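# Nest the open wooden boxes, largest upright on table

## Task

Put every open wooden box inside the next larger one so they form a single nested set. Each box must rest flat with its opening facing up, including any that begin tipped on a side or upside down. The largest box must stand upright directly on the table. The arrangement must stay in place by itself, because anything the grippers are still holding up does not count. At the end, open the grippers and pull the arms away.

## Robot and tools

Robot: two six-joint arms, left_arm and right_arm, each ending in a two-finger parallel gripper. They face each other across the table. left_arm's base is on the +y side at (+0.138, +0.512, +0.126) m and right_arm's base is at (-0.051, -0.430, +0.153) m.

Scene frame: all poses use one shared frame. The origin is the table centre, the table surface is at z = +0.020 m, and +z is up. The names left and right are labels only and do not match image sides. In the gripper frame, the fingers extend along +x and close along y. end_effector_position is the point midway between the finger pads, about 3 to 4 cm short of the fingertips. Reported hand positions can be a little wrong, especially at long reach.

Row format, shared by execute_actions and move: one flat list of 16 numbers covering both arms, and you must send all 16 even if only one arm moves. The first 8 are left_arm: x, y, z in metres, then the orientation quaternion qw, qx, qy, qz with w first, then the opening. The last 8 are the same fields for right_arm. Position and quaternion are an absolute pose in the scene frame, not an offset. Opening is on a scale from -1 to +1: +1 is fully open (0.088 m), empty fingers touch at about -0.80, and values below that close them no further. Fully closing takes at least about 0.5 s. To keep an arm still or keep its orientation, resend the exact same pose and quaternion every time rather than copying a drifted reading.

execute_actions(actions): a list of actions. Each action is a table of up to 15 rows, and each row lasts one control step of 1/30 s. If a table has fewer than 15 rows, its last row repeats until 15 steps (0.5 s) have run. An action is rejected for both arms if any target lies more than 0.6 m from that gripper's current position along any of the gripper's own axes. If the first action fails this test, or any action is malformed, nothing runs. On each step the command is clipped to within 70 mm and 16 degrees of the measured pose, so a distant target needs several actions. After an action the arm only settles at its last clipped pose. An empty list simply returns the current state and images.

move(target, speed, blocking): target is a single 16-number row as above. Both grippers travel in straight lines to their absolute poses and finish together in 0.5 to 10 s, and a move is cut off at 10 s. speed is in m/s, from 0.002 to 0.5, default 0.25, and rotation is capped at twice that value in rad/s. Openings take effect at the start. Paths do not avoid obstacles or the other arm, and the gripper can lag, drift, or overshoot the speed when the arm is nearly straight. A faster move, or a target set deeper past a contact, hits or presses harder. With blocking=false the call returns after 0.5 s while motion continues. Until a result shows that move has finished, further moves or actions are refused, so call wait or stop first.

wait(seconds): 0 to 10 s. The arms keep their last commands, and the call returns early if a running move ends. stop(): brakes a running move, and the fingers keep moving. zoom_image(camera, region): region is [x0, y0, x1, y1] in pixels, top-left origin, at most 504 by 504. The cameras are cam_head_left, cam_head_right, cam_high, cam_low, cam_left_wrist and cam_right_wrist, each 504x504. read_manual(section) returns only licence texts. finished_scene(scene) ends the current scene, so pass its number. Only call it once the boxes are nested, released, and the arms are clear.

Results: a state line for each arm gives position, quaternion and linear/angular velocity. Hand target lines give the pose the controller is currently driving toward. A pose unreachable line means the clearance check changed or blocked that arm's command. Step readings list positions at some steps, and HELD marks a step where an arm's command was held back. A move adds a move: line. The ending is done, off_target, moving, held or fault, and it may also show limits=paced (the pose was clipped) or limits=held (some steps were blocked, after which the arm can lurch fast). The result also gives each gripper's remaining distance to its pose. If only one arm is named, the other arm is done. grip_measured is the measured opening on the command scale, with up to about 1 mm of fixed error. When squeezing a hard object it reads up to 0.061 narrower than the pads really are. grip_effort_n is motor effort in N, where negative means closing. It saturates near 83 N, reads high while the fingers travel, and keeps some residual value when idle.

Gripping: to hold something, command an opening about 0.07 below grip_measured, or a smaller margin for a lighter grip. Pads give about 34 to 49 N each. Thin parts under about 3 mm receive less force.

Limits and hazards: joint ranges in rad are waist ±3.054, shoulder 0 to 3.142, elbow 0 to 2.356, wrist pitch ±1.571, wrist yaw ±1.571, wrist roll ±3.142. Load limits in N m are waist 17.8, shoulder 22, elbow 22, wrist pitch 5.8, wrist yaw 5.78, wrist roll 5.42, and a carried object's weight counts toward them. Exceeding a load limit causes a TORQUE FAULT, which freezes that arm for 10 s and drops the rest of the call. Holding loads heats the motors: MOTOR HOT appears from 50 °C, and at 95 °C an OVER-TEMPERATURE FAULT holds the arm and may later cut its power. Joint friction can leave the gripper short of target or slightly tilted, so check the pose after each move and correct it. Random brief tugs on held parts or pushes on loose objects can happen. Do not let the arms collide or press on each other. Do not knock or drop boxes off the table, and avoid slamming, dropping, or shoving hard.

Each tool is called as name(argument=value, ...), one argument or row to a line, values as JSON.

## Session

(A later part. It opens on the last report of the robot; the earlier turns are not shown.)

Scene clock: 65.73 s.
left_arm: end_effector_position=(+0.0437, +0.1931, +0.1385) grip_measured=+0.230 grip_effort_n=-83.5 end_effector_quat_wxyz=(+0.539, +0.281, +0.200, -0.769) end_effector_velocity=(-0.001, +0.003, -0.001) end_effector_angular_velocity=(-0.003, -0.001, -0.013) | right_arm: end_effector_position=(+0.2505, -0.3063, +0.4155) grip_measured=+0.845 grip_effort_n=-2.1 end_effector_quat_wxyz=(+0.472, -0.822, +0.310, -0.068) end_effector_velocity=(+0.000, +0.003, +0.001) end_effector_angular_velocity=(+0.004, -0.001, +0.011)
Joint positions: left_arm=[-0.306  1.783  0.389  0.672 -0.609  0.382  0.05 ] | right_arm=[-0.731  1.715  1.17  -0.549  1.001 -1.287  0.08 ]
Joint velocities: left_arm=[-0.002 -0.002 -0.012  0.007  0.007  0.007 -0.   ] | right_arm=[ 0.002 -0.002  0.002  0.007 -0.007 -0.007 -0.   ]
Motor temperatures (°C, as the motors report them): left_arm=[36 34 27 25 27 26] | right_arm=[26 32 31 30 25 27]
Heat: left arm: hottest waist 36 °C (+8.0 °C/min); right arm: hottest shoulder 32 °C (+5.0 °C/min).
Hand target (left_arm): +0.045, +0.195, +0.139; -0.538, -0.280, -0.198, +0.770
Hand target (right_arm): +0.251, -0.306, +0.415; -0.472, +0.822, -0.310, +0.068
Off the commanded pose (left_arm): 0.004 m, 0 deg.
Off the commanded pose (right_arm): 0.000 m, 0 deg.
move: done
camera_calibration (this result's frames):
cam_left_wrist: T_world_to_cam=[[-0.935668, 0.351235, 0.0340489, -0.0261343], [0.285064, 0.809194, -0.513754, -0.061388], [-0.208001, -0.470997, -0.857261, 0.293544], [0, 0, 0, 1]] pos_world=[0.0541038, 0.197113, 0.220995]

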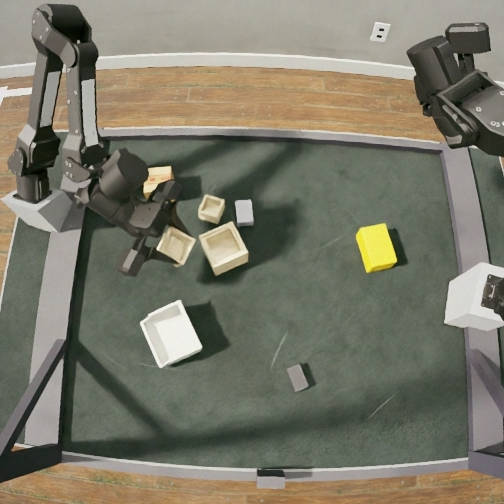

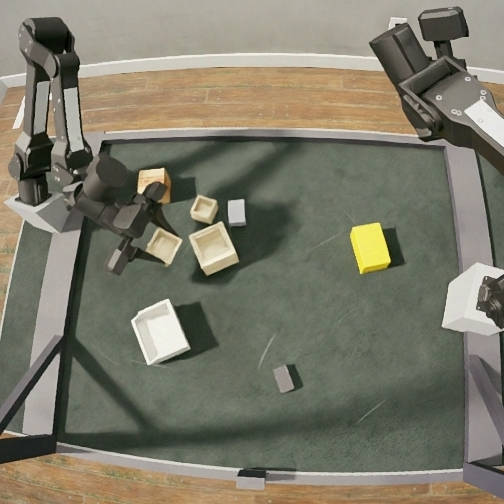

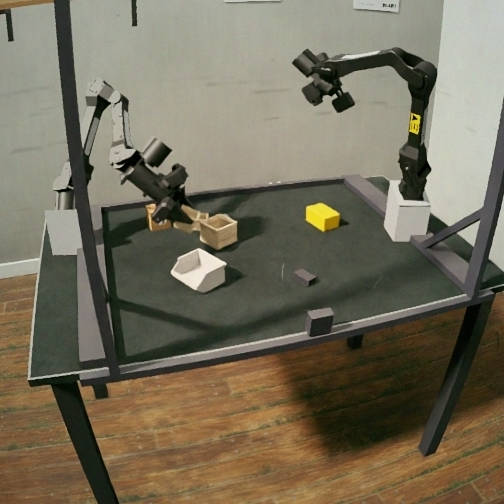

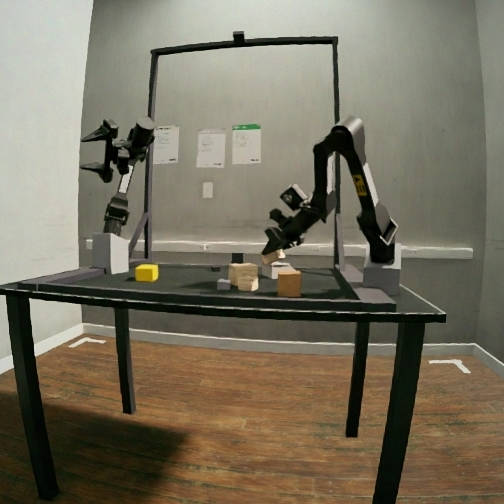

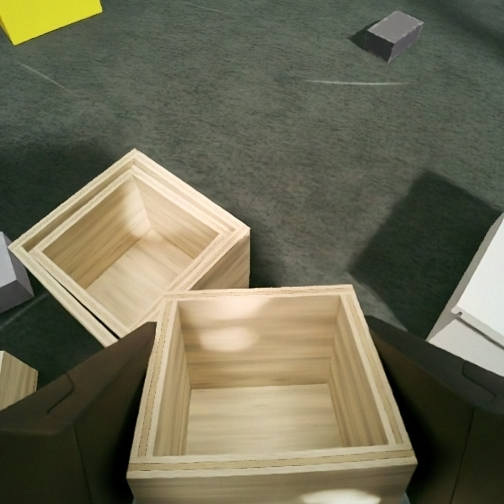

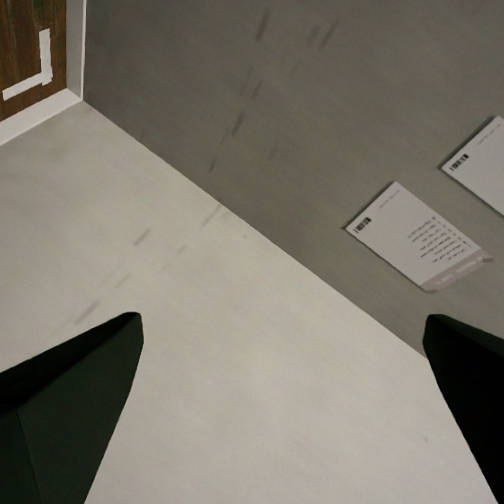

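move(
  target=[0.038,0.195,0.085,0.5665,0.1281,0.0897,-0.8091,0.14,0.2505,-0.3063,0.4155,0.472,-0.822,0.310,-0.068,0.845],
  speed=0.12,
)

Scene clock: 67.93 s.
left_arm: end_effector_position=(+0.0388, +0.1945, +0.0876) grip_measured=+0.230 grip_effort_n=-83.5 end_effector_quat_wxyz=(+0.524, +0.176, +0.135, -0.822) end_effector_velocity=(-0.001, +0.002, -0.003) end_effector_angular_velocity=(+0.010, +0.014, -0.011) | right_arm: end_effector_position=(+0.2505, -0.3063, +0.4155) grip_measured=+0.845 grip_effort_n=-2.1 end_effector_quat_wxyz=(+0.472, -0.822, +0.310, -0.068) end_effector_velocity=(+0.001, -0.000, -0.000) end_effector_angular_velocity=(+0.003, +0.002, +0.006)
Joint positions: left_arm=[-0.042  2.274  0.253  1.56  -0.186  0.636  0.05 ] | right_arm=[-0.731  1.715  1.17  -0.549  1.001 -1.287  0.08 ]
Joint velocities: left_arm=[ 0.012  0.002 -0.002 -0.007  0.022 -0.007 -0.   ] | right_arm=[-0.002 -0.002 -0.002  0.007 -0.007 -0.007 -0.   ]
Motor temperatures (°C, as the motors report them): left_arm=[36 34 27 25 27 26] | right_arm=[26 32 31 30 25 27]
Heat: left arm: hottest waist 36 °C (+7.0 °C/min); right arm: hottest shoulder 32 °C (+5.0 °C/min).
Hand target (left_arm): +0.038, +0.194, +0.085; -0.522, -0.178, -0.134, +0.823
Hand target (right_arm): +0.251, -0.306, +0.415; -0.472, +0.822, -0.310, +0.068
Off the commanded pose (left_arm): 0.003 m, 9 deg.
Off the commanded pose (right_arm): 0.000 m, 0 deg.
joint sent to its limit (left arm) — the command would take joint 4 (wrist pitch) past its upper limit, so that joint was sent only as far as its limit.
move: off_target (left_arm)
camera_calibration (this result's frames):
cam_left_wrist: T_world_to_cam=[[-0.899859, 0.431673, 0.0625444, -0.049068], [0.261463, 0.64861, -0.714802, -0.0375371], [-0.349127, -0.626868, -0.696524, 0.271251], [0, 0, 0, 1]] pos_world=[0.0603614, 0.215567, 0.16517]

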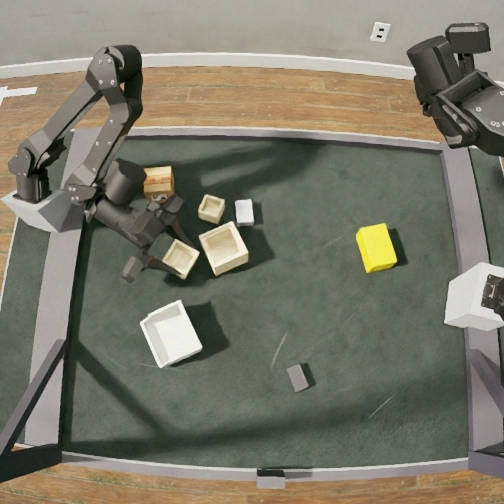

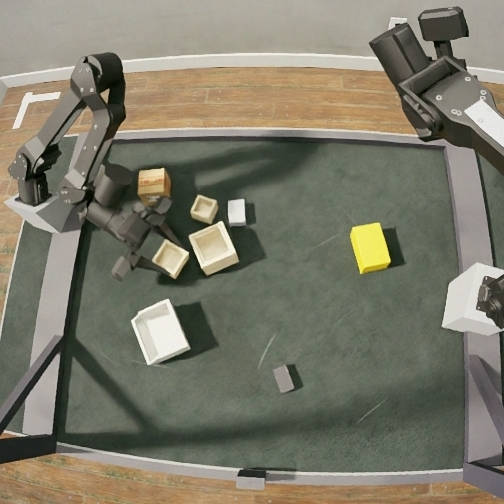

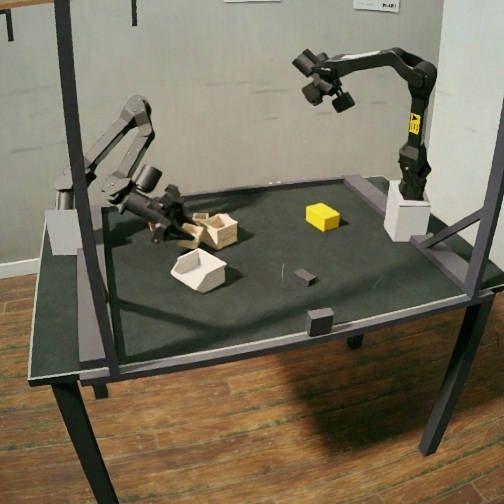

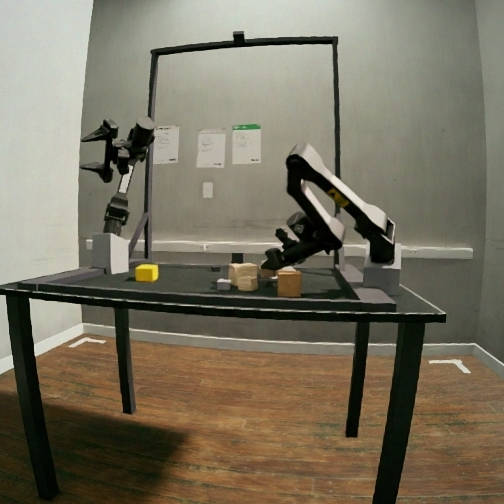

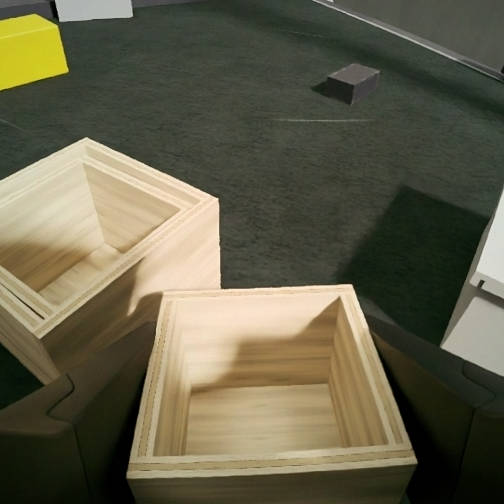

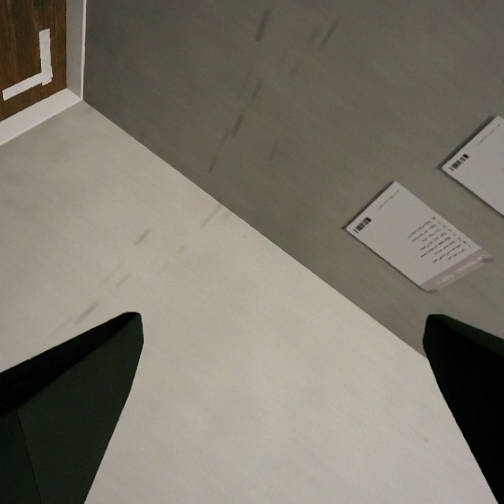

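move(
  target=[0.032,0.178,0.076,0.5600,0.1773,0.1241,-0.7998,0.14,0.2505,-0.3063,0.4155,0.472,-0.822,0.310,-0.068,0.845],
  speed=0.06,
)

Scene clock: 69.47 s.
left_arm: end_effector_position=(+0.0344, +0.1774, +0.0780) grip_measured=+0.230 grip_effort_n=-83.5 end_effector_quat_wxyz=(+0.549, +0.190, +0.135, -0.803) end_effector_velocity=(-0.001, +0.002, -0.003) end_effector_angular_velocity=(+0.016, -0.008, +0.006) | right_arm: end_effector_position=(+0.2505, -0.3063, +0.4155) grip_measured=+0.845 grip_effort_n=-2.1 end_effector_quat_wxyz=(+0.472, -0.822, +0.310, -0.068) end_effector_velocity=(-0.000, -0.004, +0.002) end_effector_angular_velocity=(-0.009, +0.002, -0.011)
Joint positions: left_arm=[-0.054  2.338  0.337  1.56  -0.263  0.638  0.05 ] | right_arm=[-0.731  1.715  1.17  -0.549  1.001 -1.287  0.08 ]
Joint velocities: left_arm=[-0.007  0.007  0.002 -0.007 -0.022 -0.007 -0.   ] | right_arm=[-0.007 -0.002  0.002 -0.007  0.007 -0.007  0.   ]
Motor temperatures (°C, as the motors report them): left_arm=[36 34 27 26 27 26] | right_arm=[26 32 31 30 25 27]
Heat: left arm: hottest waist 36 °C (+7.1 °C/min); right arm: hottest shoulder 32 °C (+4.0 °C/min).
Hand target (left_arm): +0.032, +0.178, +0.076; -0.548, -0.191, -0.136, +0.803
Hand target (right_arm): +0.251, -0.306, +0.415; -0.472, +0.822, -0.310, +0.068
Off the commanded pose (left_arm): 0.003 m, 2 deg.
Off the commanded pose (right_arm): 0.000 m, 0 deg.
joint sent to its limit (left arm) — the command would take joint 4 (wrist pitch) past its upper limit, so that joint was sent only as far as its limit.
move: done
camera_calibration (this result's frames):
cam_left_wrist: T_world_to_cam=[[-0.924724, 0.379242, 0.0325718, -0.032587], [0.250329, 0.670382, -0.698515, -0.0369282], [-0.286742, -0.63778, -0.714853, 0.253508], [0, 0, 0, 1]] pos_world=[0.0518015, 0.198797, 0.156488]

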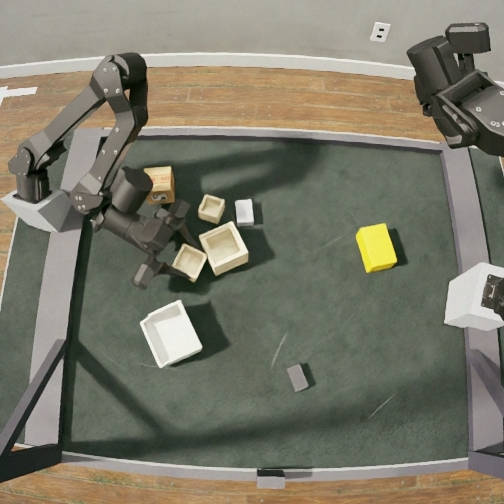

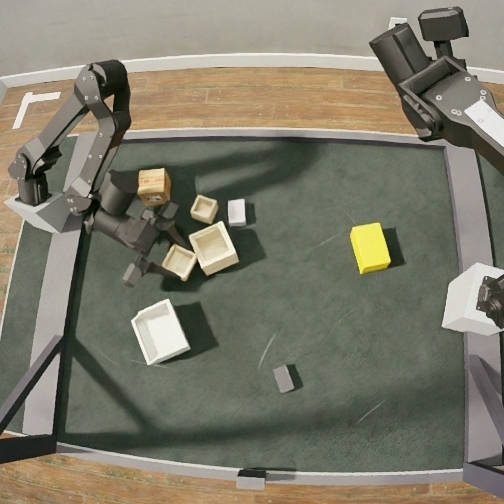

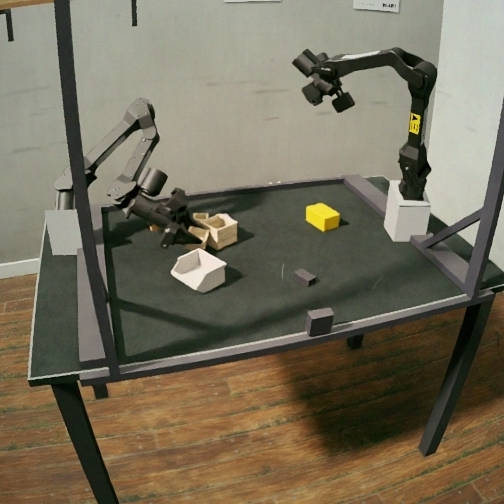

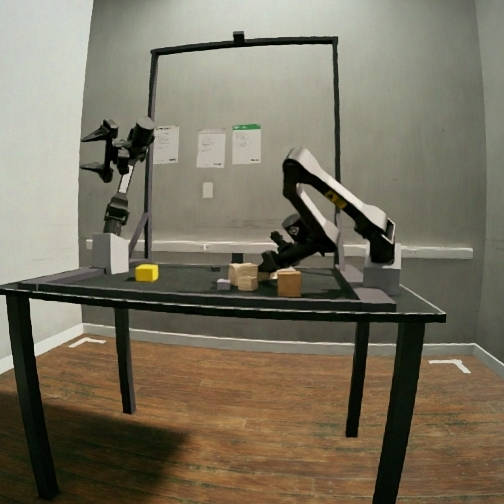

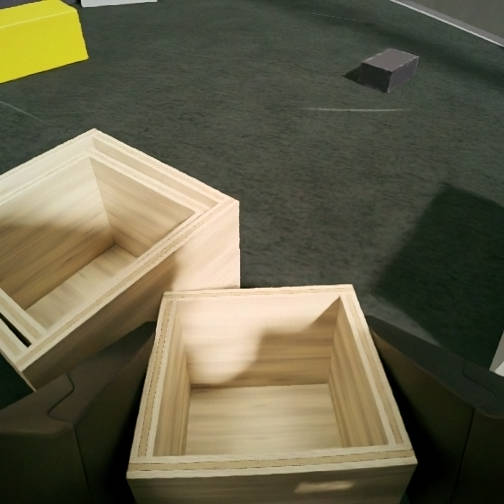

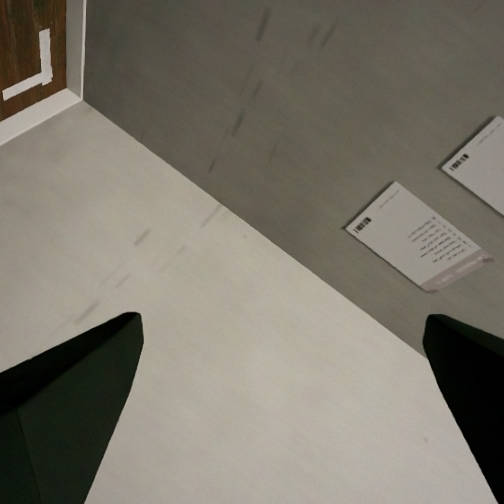

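zoom_image(
  camera="cam_head_left",
  region=[120, 180, 280, 320],
)

Region (120, 180, 280, 320) of cam_head_left's 504x504 image, scaled by 3.150, with more detail than that image has; it fills the top 441 rows of this view, and the rest is white.

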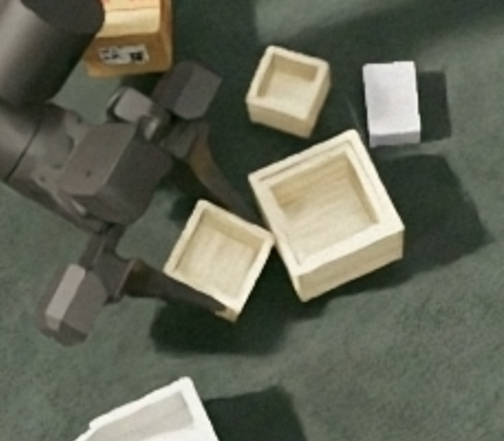

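move(
  target=[0.017,0.180,0.075,0.5426,0.2005,0.1353,-0.8044,0.14,0.2505,-0.3063,0.4155,0.472,-0.822,0.310,-0.068,0.845],
  speed=0.05,
)

Scene clock: 70.47 s.
left_arm: end_effector_position=(+0.0199, +0.1789, +0.0774) grip_measured=+0.230 grip_effort_n=-83.5 end_effector_quat_wxyz=(+0.545, +0.199, +0.132, -0.804) end_effector_velocity=(-0.002, +0.001, -0.003) end_effector_angular_velocity=(+0.016, -0.003, -0.004) | right_arm: end_effector_position=(+0.2505, -0.3063, +0.4155) grip_measured=+0.845 grip_effort_n=-2.1 end_effector_quat_wxyz=(+0.472, -0.822, +0.310, -0.068) end_effector_velocity=(-0.001, -0.002, -0.003) end_effector_angular_velocity=(-0.008, +0.018, +0.001)
Joint positions: left_arm=[-0.105  2.377  0.366  1.551 -0.313  0.626  0.05 ] | right_arm=[-0.731  1.715  1.17  -0.549  1.001 -1.287  0.08 ]
Joint velocities: left_arm=[-0.002  0.002  0.007 -0.022 -0.007 -0.007 -0.   ] | right_arm=[-0.002 -0.002 -0.007 -0.007 -0.007 -0.007 -0.   ]
Motor temperatures (°C, as the motors report them): left_arm=[36 34 27 26 27 26] | right_arm=[26 32 31 30 25 27]
Heat: left arm: hottest waist 36 °C (+7.1 °C/min); right arm: hottest shoulder 32 °C (+4.0 °C/min).
Hand target (left_arm): +0.017, +0.180, +0.075; -0.543, -0.201, -0.135, +0.804
Hand target (right_arm): +0.251, -0.306, +0.415; -0.472, +0.822, -0.310, +0.068
Off the commanded pose (left_arm): 0.004 m, 0 deg.
Off the commanded pose (right_arm): 0.000 m, 0 deg.
move: done
camera_calibration (this result's frames):
cam_left_wrist: T_world_to_cam=[[-0.921399, 0.388039, 0.0211988, -0.0472319], [0.267534, 0.672935, -0.689626, -0.0361712], [-0.281867, -0.629749, -0.723856, 0.249], [0, 0, 0, 1]] pos_world=[0.0363425, 0.199476, 0.156297]

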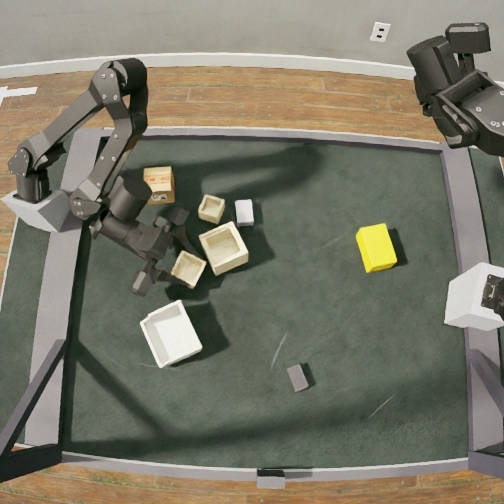

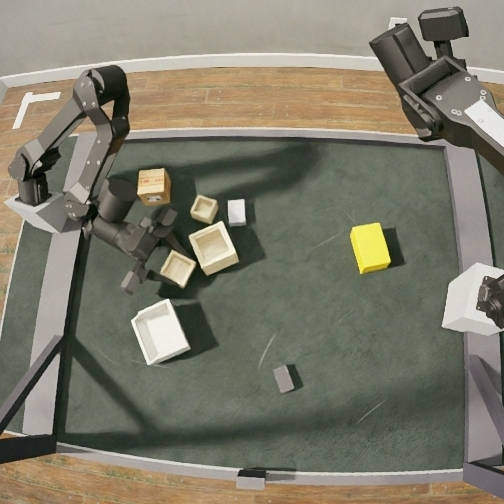

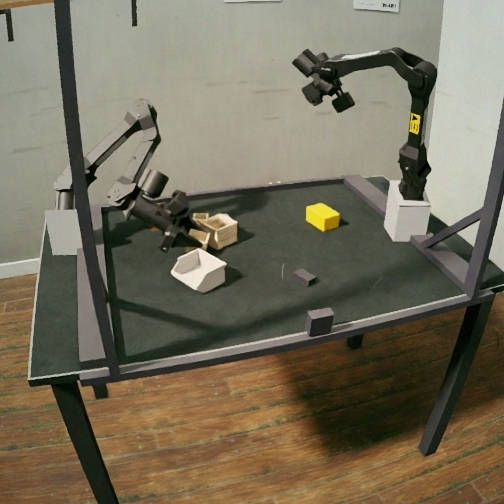

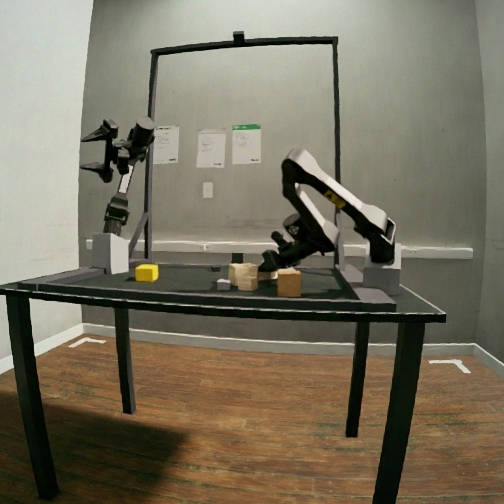

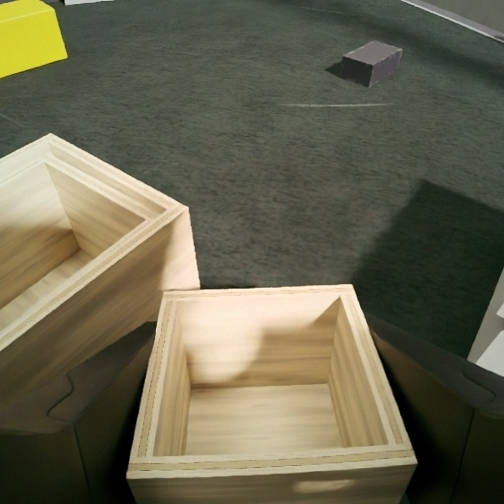

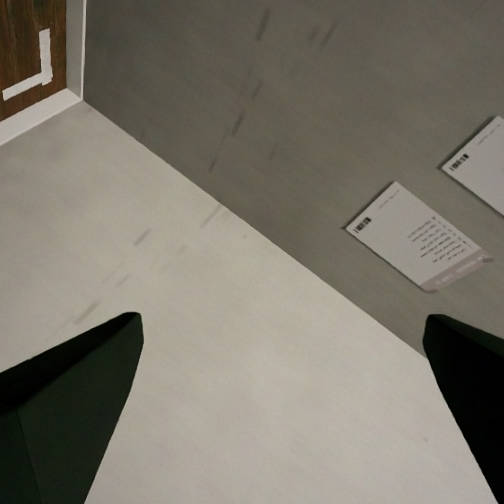

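execute_actions(
  actions=[
    [[0.017,0.180,0.066,0.5401,0.2145,0.1447,-0.8007,0.14,0.2505,-0.3063,0.4155,0.472,-0.822,0.310,-0.068,0.845]],
  ],
)

zoom_image(
  camera="cam_low",
  region=[220, 200, 360, 310],
)

Scene clock: 71.07 s.
left_arm: end_effector_position=(+0.0177, +0.1784, +0.0726) grip_measured=+0.230 grip_effort_n=-83.5 end_effector_quat_wxyz=(+0.542, +0.207, +0.137, -0.803) end_effector_velocity=(-0.001, +0.002, -0.002) end_effector_angular_velocity=(+0.010, +0.006, -0.008) | right_arm: end_effector_position=(+0.2505, -0.3063, +0.4155) grip_measured=+0.845 grip_effort_n=-2.1 end_effector_quat_wxyz=(+0.472, -0.822, +0.310, -0.068) end_effector_velocity=(-0.001, -0.001, -0.001) end_effector_angular_velocity=(+0.007, +0.006, -0.001)
Joint positions: left_arm=[-0.103  2.383  0.38   1.524 -0.32   0.623  0.05 ] | right_arm=[-0.731  1.715  1.17  -0.549  1.001 -1.287  0.08 ]
Joint velocities: left_arm=[ 0.002  0.002 -0.002 -0.007  0.007 -0.007 -0.   ] | right_arm=[-0.002 -0.002 -0.002 -0.007 -0.007  0.007 -0.   ]
Motor temperatures (°C, as the motors report them): left_arm=[36 34 27 26 27 26] | right_arm=[26 32 31 30 25 27]
Heat: left arm: hottest waist 36 °C (+6.1 °C/min); right arm: hottest shoulder 32 °C (+4.1 °C/min).
Hand target (left_arm): +0.017, +0.180, +0.066; -0.540, -0.215, -0.145, +0.801
Hand target (right_arm): +0.251, -0.306, +0.415; -0.472, +0.822, -0.310, +0.068
Off the commanded pose (left_arm): 0.007 m, 1 deg.
Off the commanded pose (right_arm): 0.000 m, 0 deg.
Step readings (end_effector_position):
0: left_arm (+0.0199, +0.1788, +0.0773) | right_arm (+0.2505, -0.3063, +0.4155)
1: left_arm (+0.0197, +0.1789, +0.0767) | right_arm (+0.2505, -0.3063, +0.4155)
2: left_arm (+0.0192, +0.1790, +0.0752) | right_arm (+0.2505, -0.3063, +0.4155)
4: left_arm (+0.0182, +0.1790, +0.0731) | right_arm (+0.2505, -0.3063, +0.4155)
8: left_arm (+0.0179, +0.1784, +0.0728) | right_arm (+0.2505, -0.3063, +0.4155)
15: end_effector_position above
camera_calibration (this result's frames):
cam_left_wrist: T_world_to_cam=[[-0.91979, 0.39181, 0.0216853, -0.0497022], [0.275548, 0.684229, -0.675206, -0.0417662], [-0.279391, -0.615073, -0.73731, 0.242969], [0, 0, 0, 1]] pos_world=[0.0336764, 0.197495, 0.152021]

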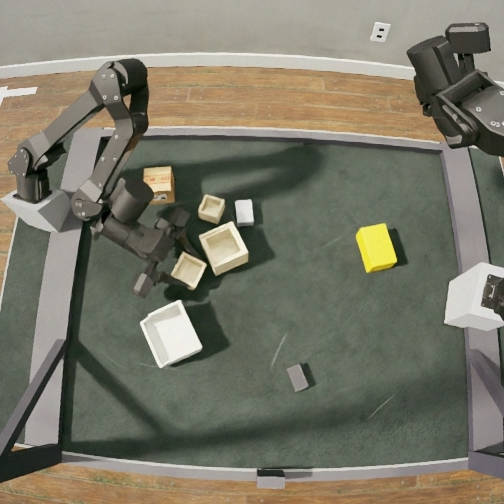

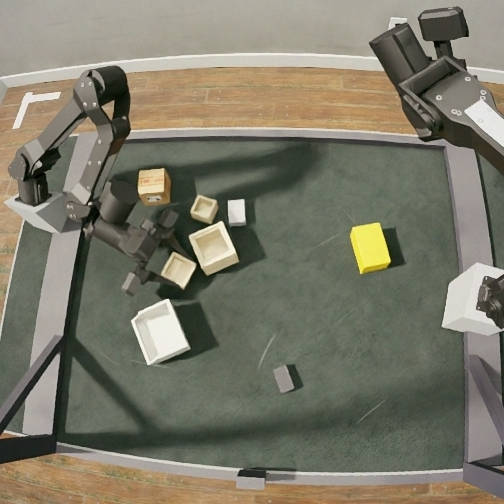

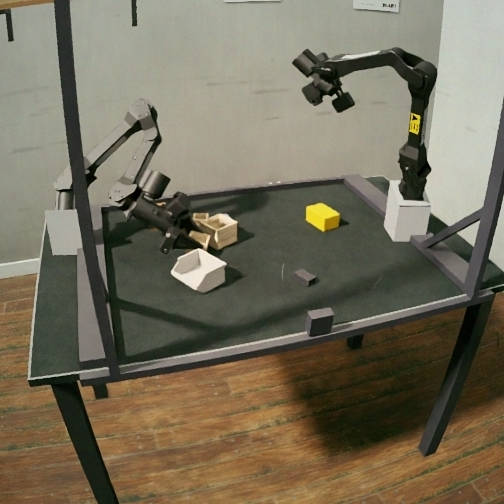

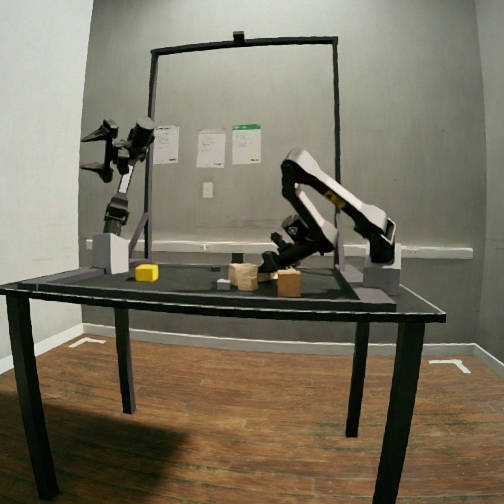

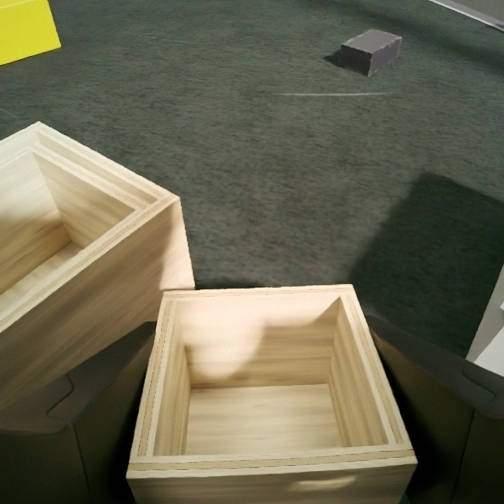

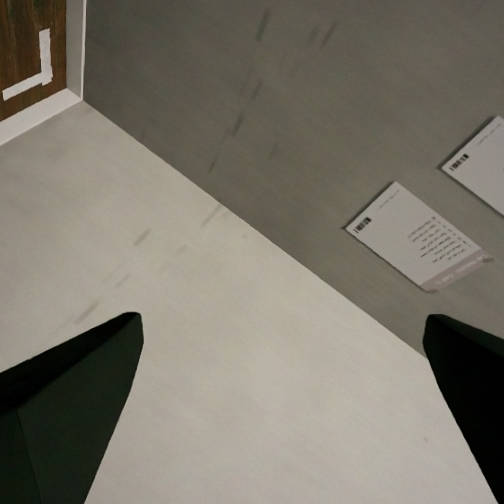

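Region (220, 200, 360, 310) of cam_low's 504x504 image, scaled by 3.600, with more detail than that image has; it fills the top 396 rows of this view, and the rest is white.

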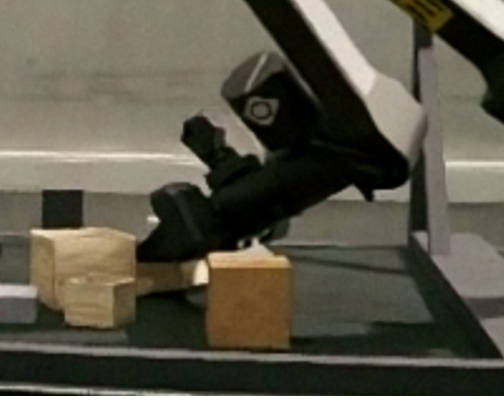

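execute_actions(
  actions=[
    [[0.017,0.180,0.061,0.5401,0.2145,0.1447,-0.8007,0.14,0.2505,-0.3063,0.4155,0.472,-0.822,0.310,-0.068,0.845]],
  ],
)

zoom_image(
  camera="cam_high",
  region=[130, 170, 250, 270],
)

Scene clock: 71.63 s.
left_arm: end_effector_position=(+0.0169, +0.1771, +0.0719) grip_measured=+0.230 grip_effort_n=-83.5 end_effector_quat_wxyz=(+0.543, +0.201, +0.136, -0.804) end_effector_velocity=(+0.003, -0.001, +0.000) end_effector_angular_velocity=(+0.009, +0.008, +0.029) | right_arm: end_effector_position=(+0.2505, -0.3063, +0.4155) grip_measured=+0.845 grip_effort_n=-2.1 end_effector_quat_wxyz=(+0.472, -0.822, +0.310, -0.068) end_effector_velocity=(-0.002, -0.004, -0.001) end_effector_angular_velocity=(-0.009, +0.022, -0.005)
Joint positions: left_arm=[-0.099  2.399  0.385  1.545 -0.31   0.623  0.05 ] | right_arm=[-0.731  1.715  1.17  -0.549  1.001 -1.287  0.08 ]
Joint velocities: left_arm=[-0.002 -0.002 -0.002  0.007 -0.022 -0.022 -0.   ] | right_arm=[-0.007 -0.007 -0.002 -0.022 -0.007 -0.007 -0.   ]
Motor temperatures (°C, as the motors report them): left_arm=[36 34 27 26 27 26] | right_arm=[26 32 31 30 25 27]
Heat: left arm: hottest waist 36 °C (+6.0 °C/min); right arm: hottest shoulder 32 °C (+4.0 °C/min).
Hand target (left_arm): +0.017, +0.180, +0.061; -0.540, -0.214, -0.145, +0.801
Hand target (right_arm): +0.251, -0.306, +0.415; -0.472, +0.822, -0.310, +0.068
Off the commanded pose (left_arm): 0.011 m, 2 deg.
Off the commanded pose (right_arm): 0.000 m, 0 deg.
Step readings (end_effector_position):
0: left_arm (+0.0177, +0.1784, +0.0726) | right_arm (+0.2505, -0.3063, +0.4155)
1: left_arm (+0.0175, +0.1786, +0.0723) | right_arm (+0.2505, -0.3063, +0.4155)
2: left_arm (+0.0174, +0.1783, +0.0723) | right_arm (+0.2505, -0.3063, +0.4155)
4: left_arm (+0.0171, +0.1775, +0.0721) | right_arm (+0.2505, -0.3063, +0.4155)
8: left_arm (+0.0168, +0.1772, +0.0719) | right_arm (+0.2505, -0.3063, +0.4155)
15: end_effector_position above
camera_calibration (this result's frames):
cam_left_wrist: T_world_to_cam=[[-0.920759, 0.389282, 0.0257558, -0.0498135], [0.268083, 0.679288, -0.683154, -0.0395487], [-0.283435, -0.622115, -0.72982, 0.242229], [0, 0, 0, 1]] pos_world=[0.0333922, 0.196951, 0.151049]

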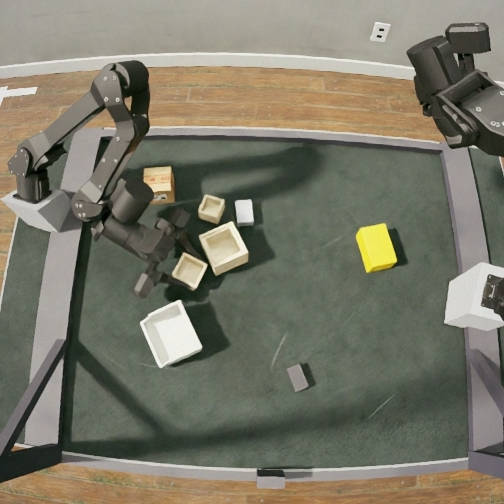

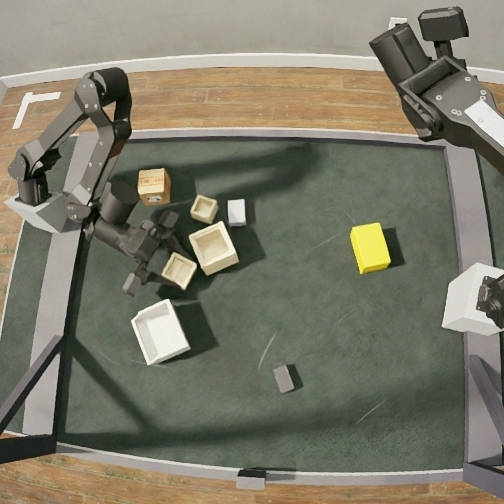

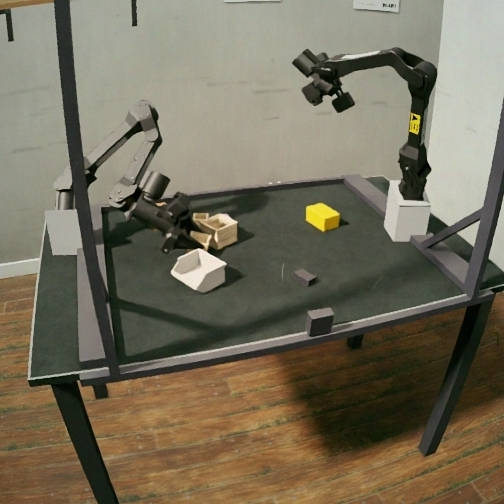

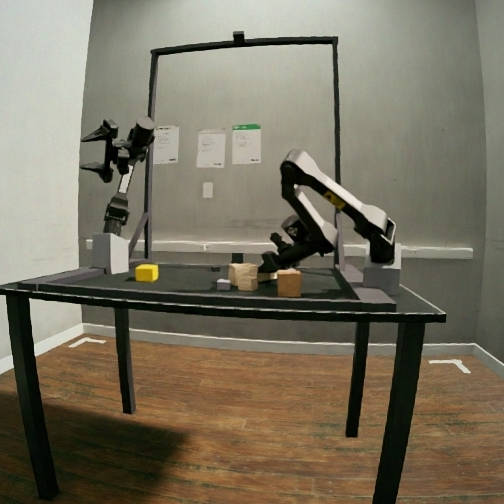

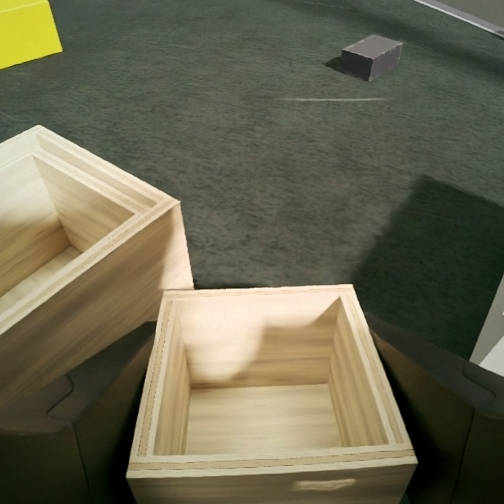

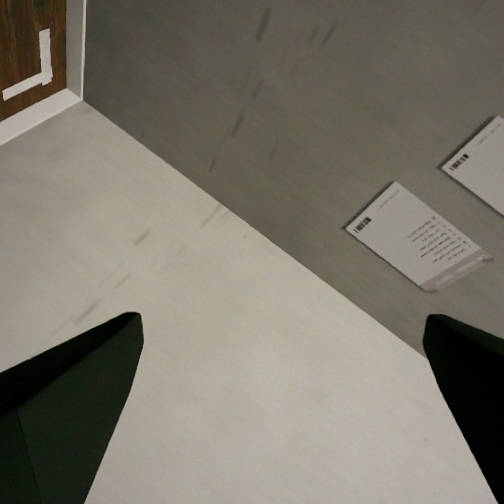

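Region (130, 170, 250, 270) of cam_high's 504x504 image, scaled by 4.200, with more detail than that image has.

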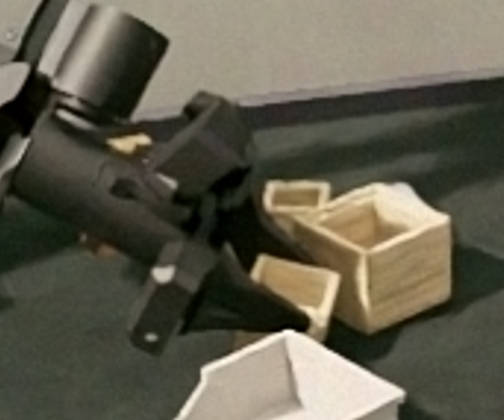

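execute_actions(
  actions=[
    [[0.017,0.180,0.064,0.5401,0.2145,0.1447,-0.8007,0.225,0.2505,-0.3063,0.4155,0.472,-0.822,0.310,-0.068,0.845]],
  ],
)

Scene clock: 72.27 s.
left_arm: end_effector_position=(+0.0165, +0.1777, +0.0715) grip_measured=+0.237 grip_effort_n=-65.4 end_effector_quat_wxyz=(+0.543, +0.203, +0.137, -0.803) end_effector_velocity=(-0.005, +0.004, -0.001) end_effector_angular_velocity=(+0.012, +0.018, -0.011) | right_arm: end_effector_position=(+0.2505, -0.3063, +0.4155) grip_measured=+0.845 grip_effort_n=-2.1 end_effector_quat_wxyz=(+0.472, -0.822, +0.310, -0.068) end_effector_velocity=(-0.001, -0.002, -0.001) end_effector_angular_velocity=(-0.010, +0.022, -0.001)
Joint positions: left_arm=[-0.1    2.399  0.385  1.541 -0.313  0.623  0.051] | right_arm=[-0.731  1.715  1.17  -0.549  1.001 -1.287  0.08 ]
Joint velocities: left_arm=[-0.007  0.007 -0.002 -0.007  0.007 -0.022  0.   ] | right_arm=[-0.002 -0.002  0.002 -0.022 -0.007 -0.007 -0.   ]
Motor temperatures (°C, as the motors report them): left_arm=[36 33 27 26 27 26] | right_arm=[26 32 31 30 25 27]
Heat: left arm: hottest waist 36 °C (+6.1 °C/min); right arm: hottest shoulder 32 °C (+4.0 °C/min).
Hand target (left_arm): +0.017, +0.180, +0.064; -0.540, -0.215, -0.145, +0.801
Hand target (right_arm): +0.251, -0.306, +0.415; -0.472, +0.822, -0.310, +0.068
Off the commanded pose (left_arm): 0.008 m, 2 deg.
Off the commanded pose (right_arm): 0.000 m, 0 deg.
Step readings (end_effector_position):
0: left_arm (+0.0169, +0.1771, +0.0719) | right_arm (+0.2505, -0.3063, +0.4155)
1: left_arm (+0.0169, +0.1771, +0.0719) | right_arm (+0.2505, -0.3063, +0.4155)
2: left_arm (+0.0169, +0.1771, +0.0719) | right_arm (+0.2505, -0.3063, +0.4155)
4: left_arm (+0.0167, +0.1773, +0.0717) | right_arm (+0.2505, -0.3063, +0.4155)
8: left_arm (+0.0166, +0.1776, +0.0715) | right_arm (+0.2505, -0.3063, +0.4155)
15: end_effector_position above
camera_calibration (this result's frames):
cam_left_wrist: T_world_to_cam=[[-0.920274, 0.390505, 0.0245094, -0.0504525], [0.270832, 0.680955, -0.680405, -0.0406782], [-0.282391, -0.619521, -0.732426, 0.241833], [0, 0, 0, 1]] pos_world=[0.0328785, 0.197223, 0.150684]

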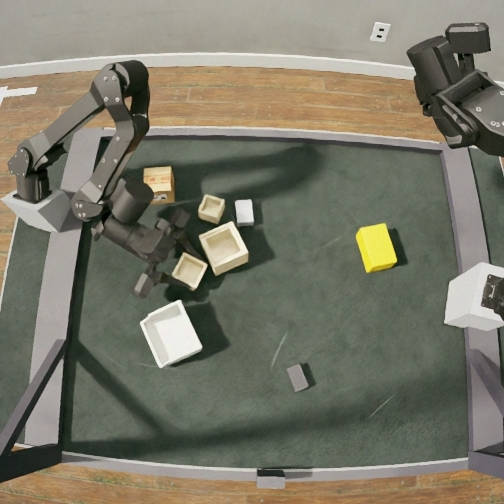

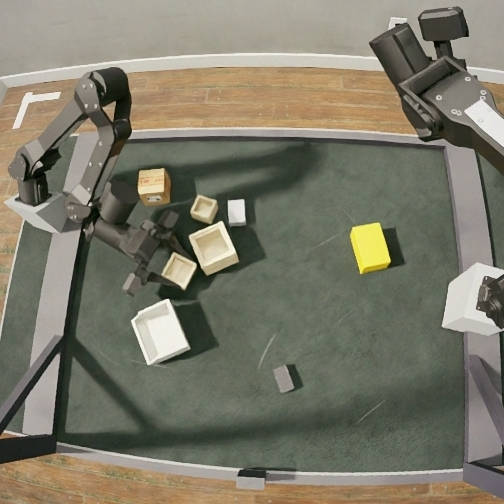

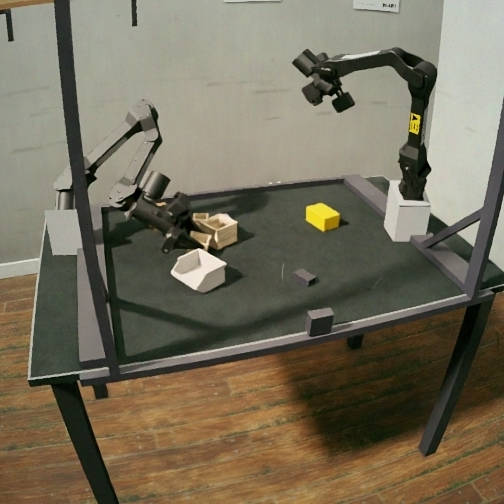

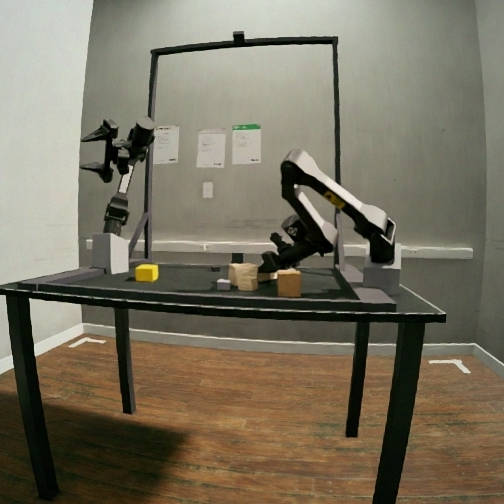

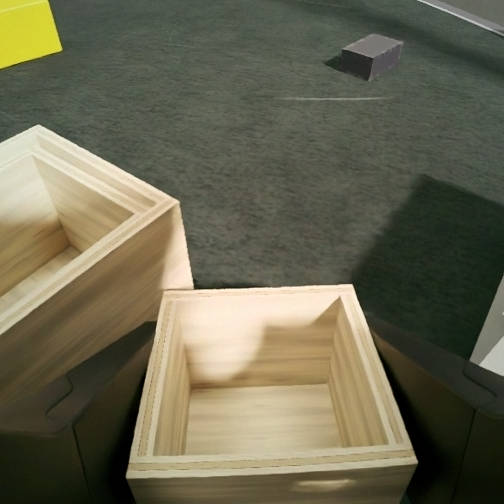

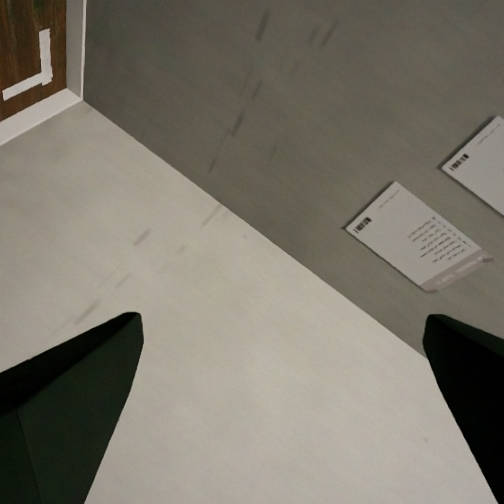

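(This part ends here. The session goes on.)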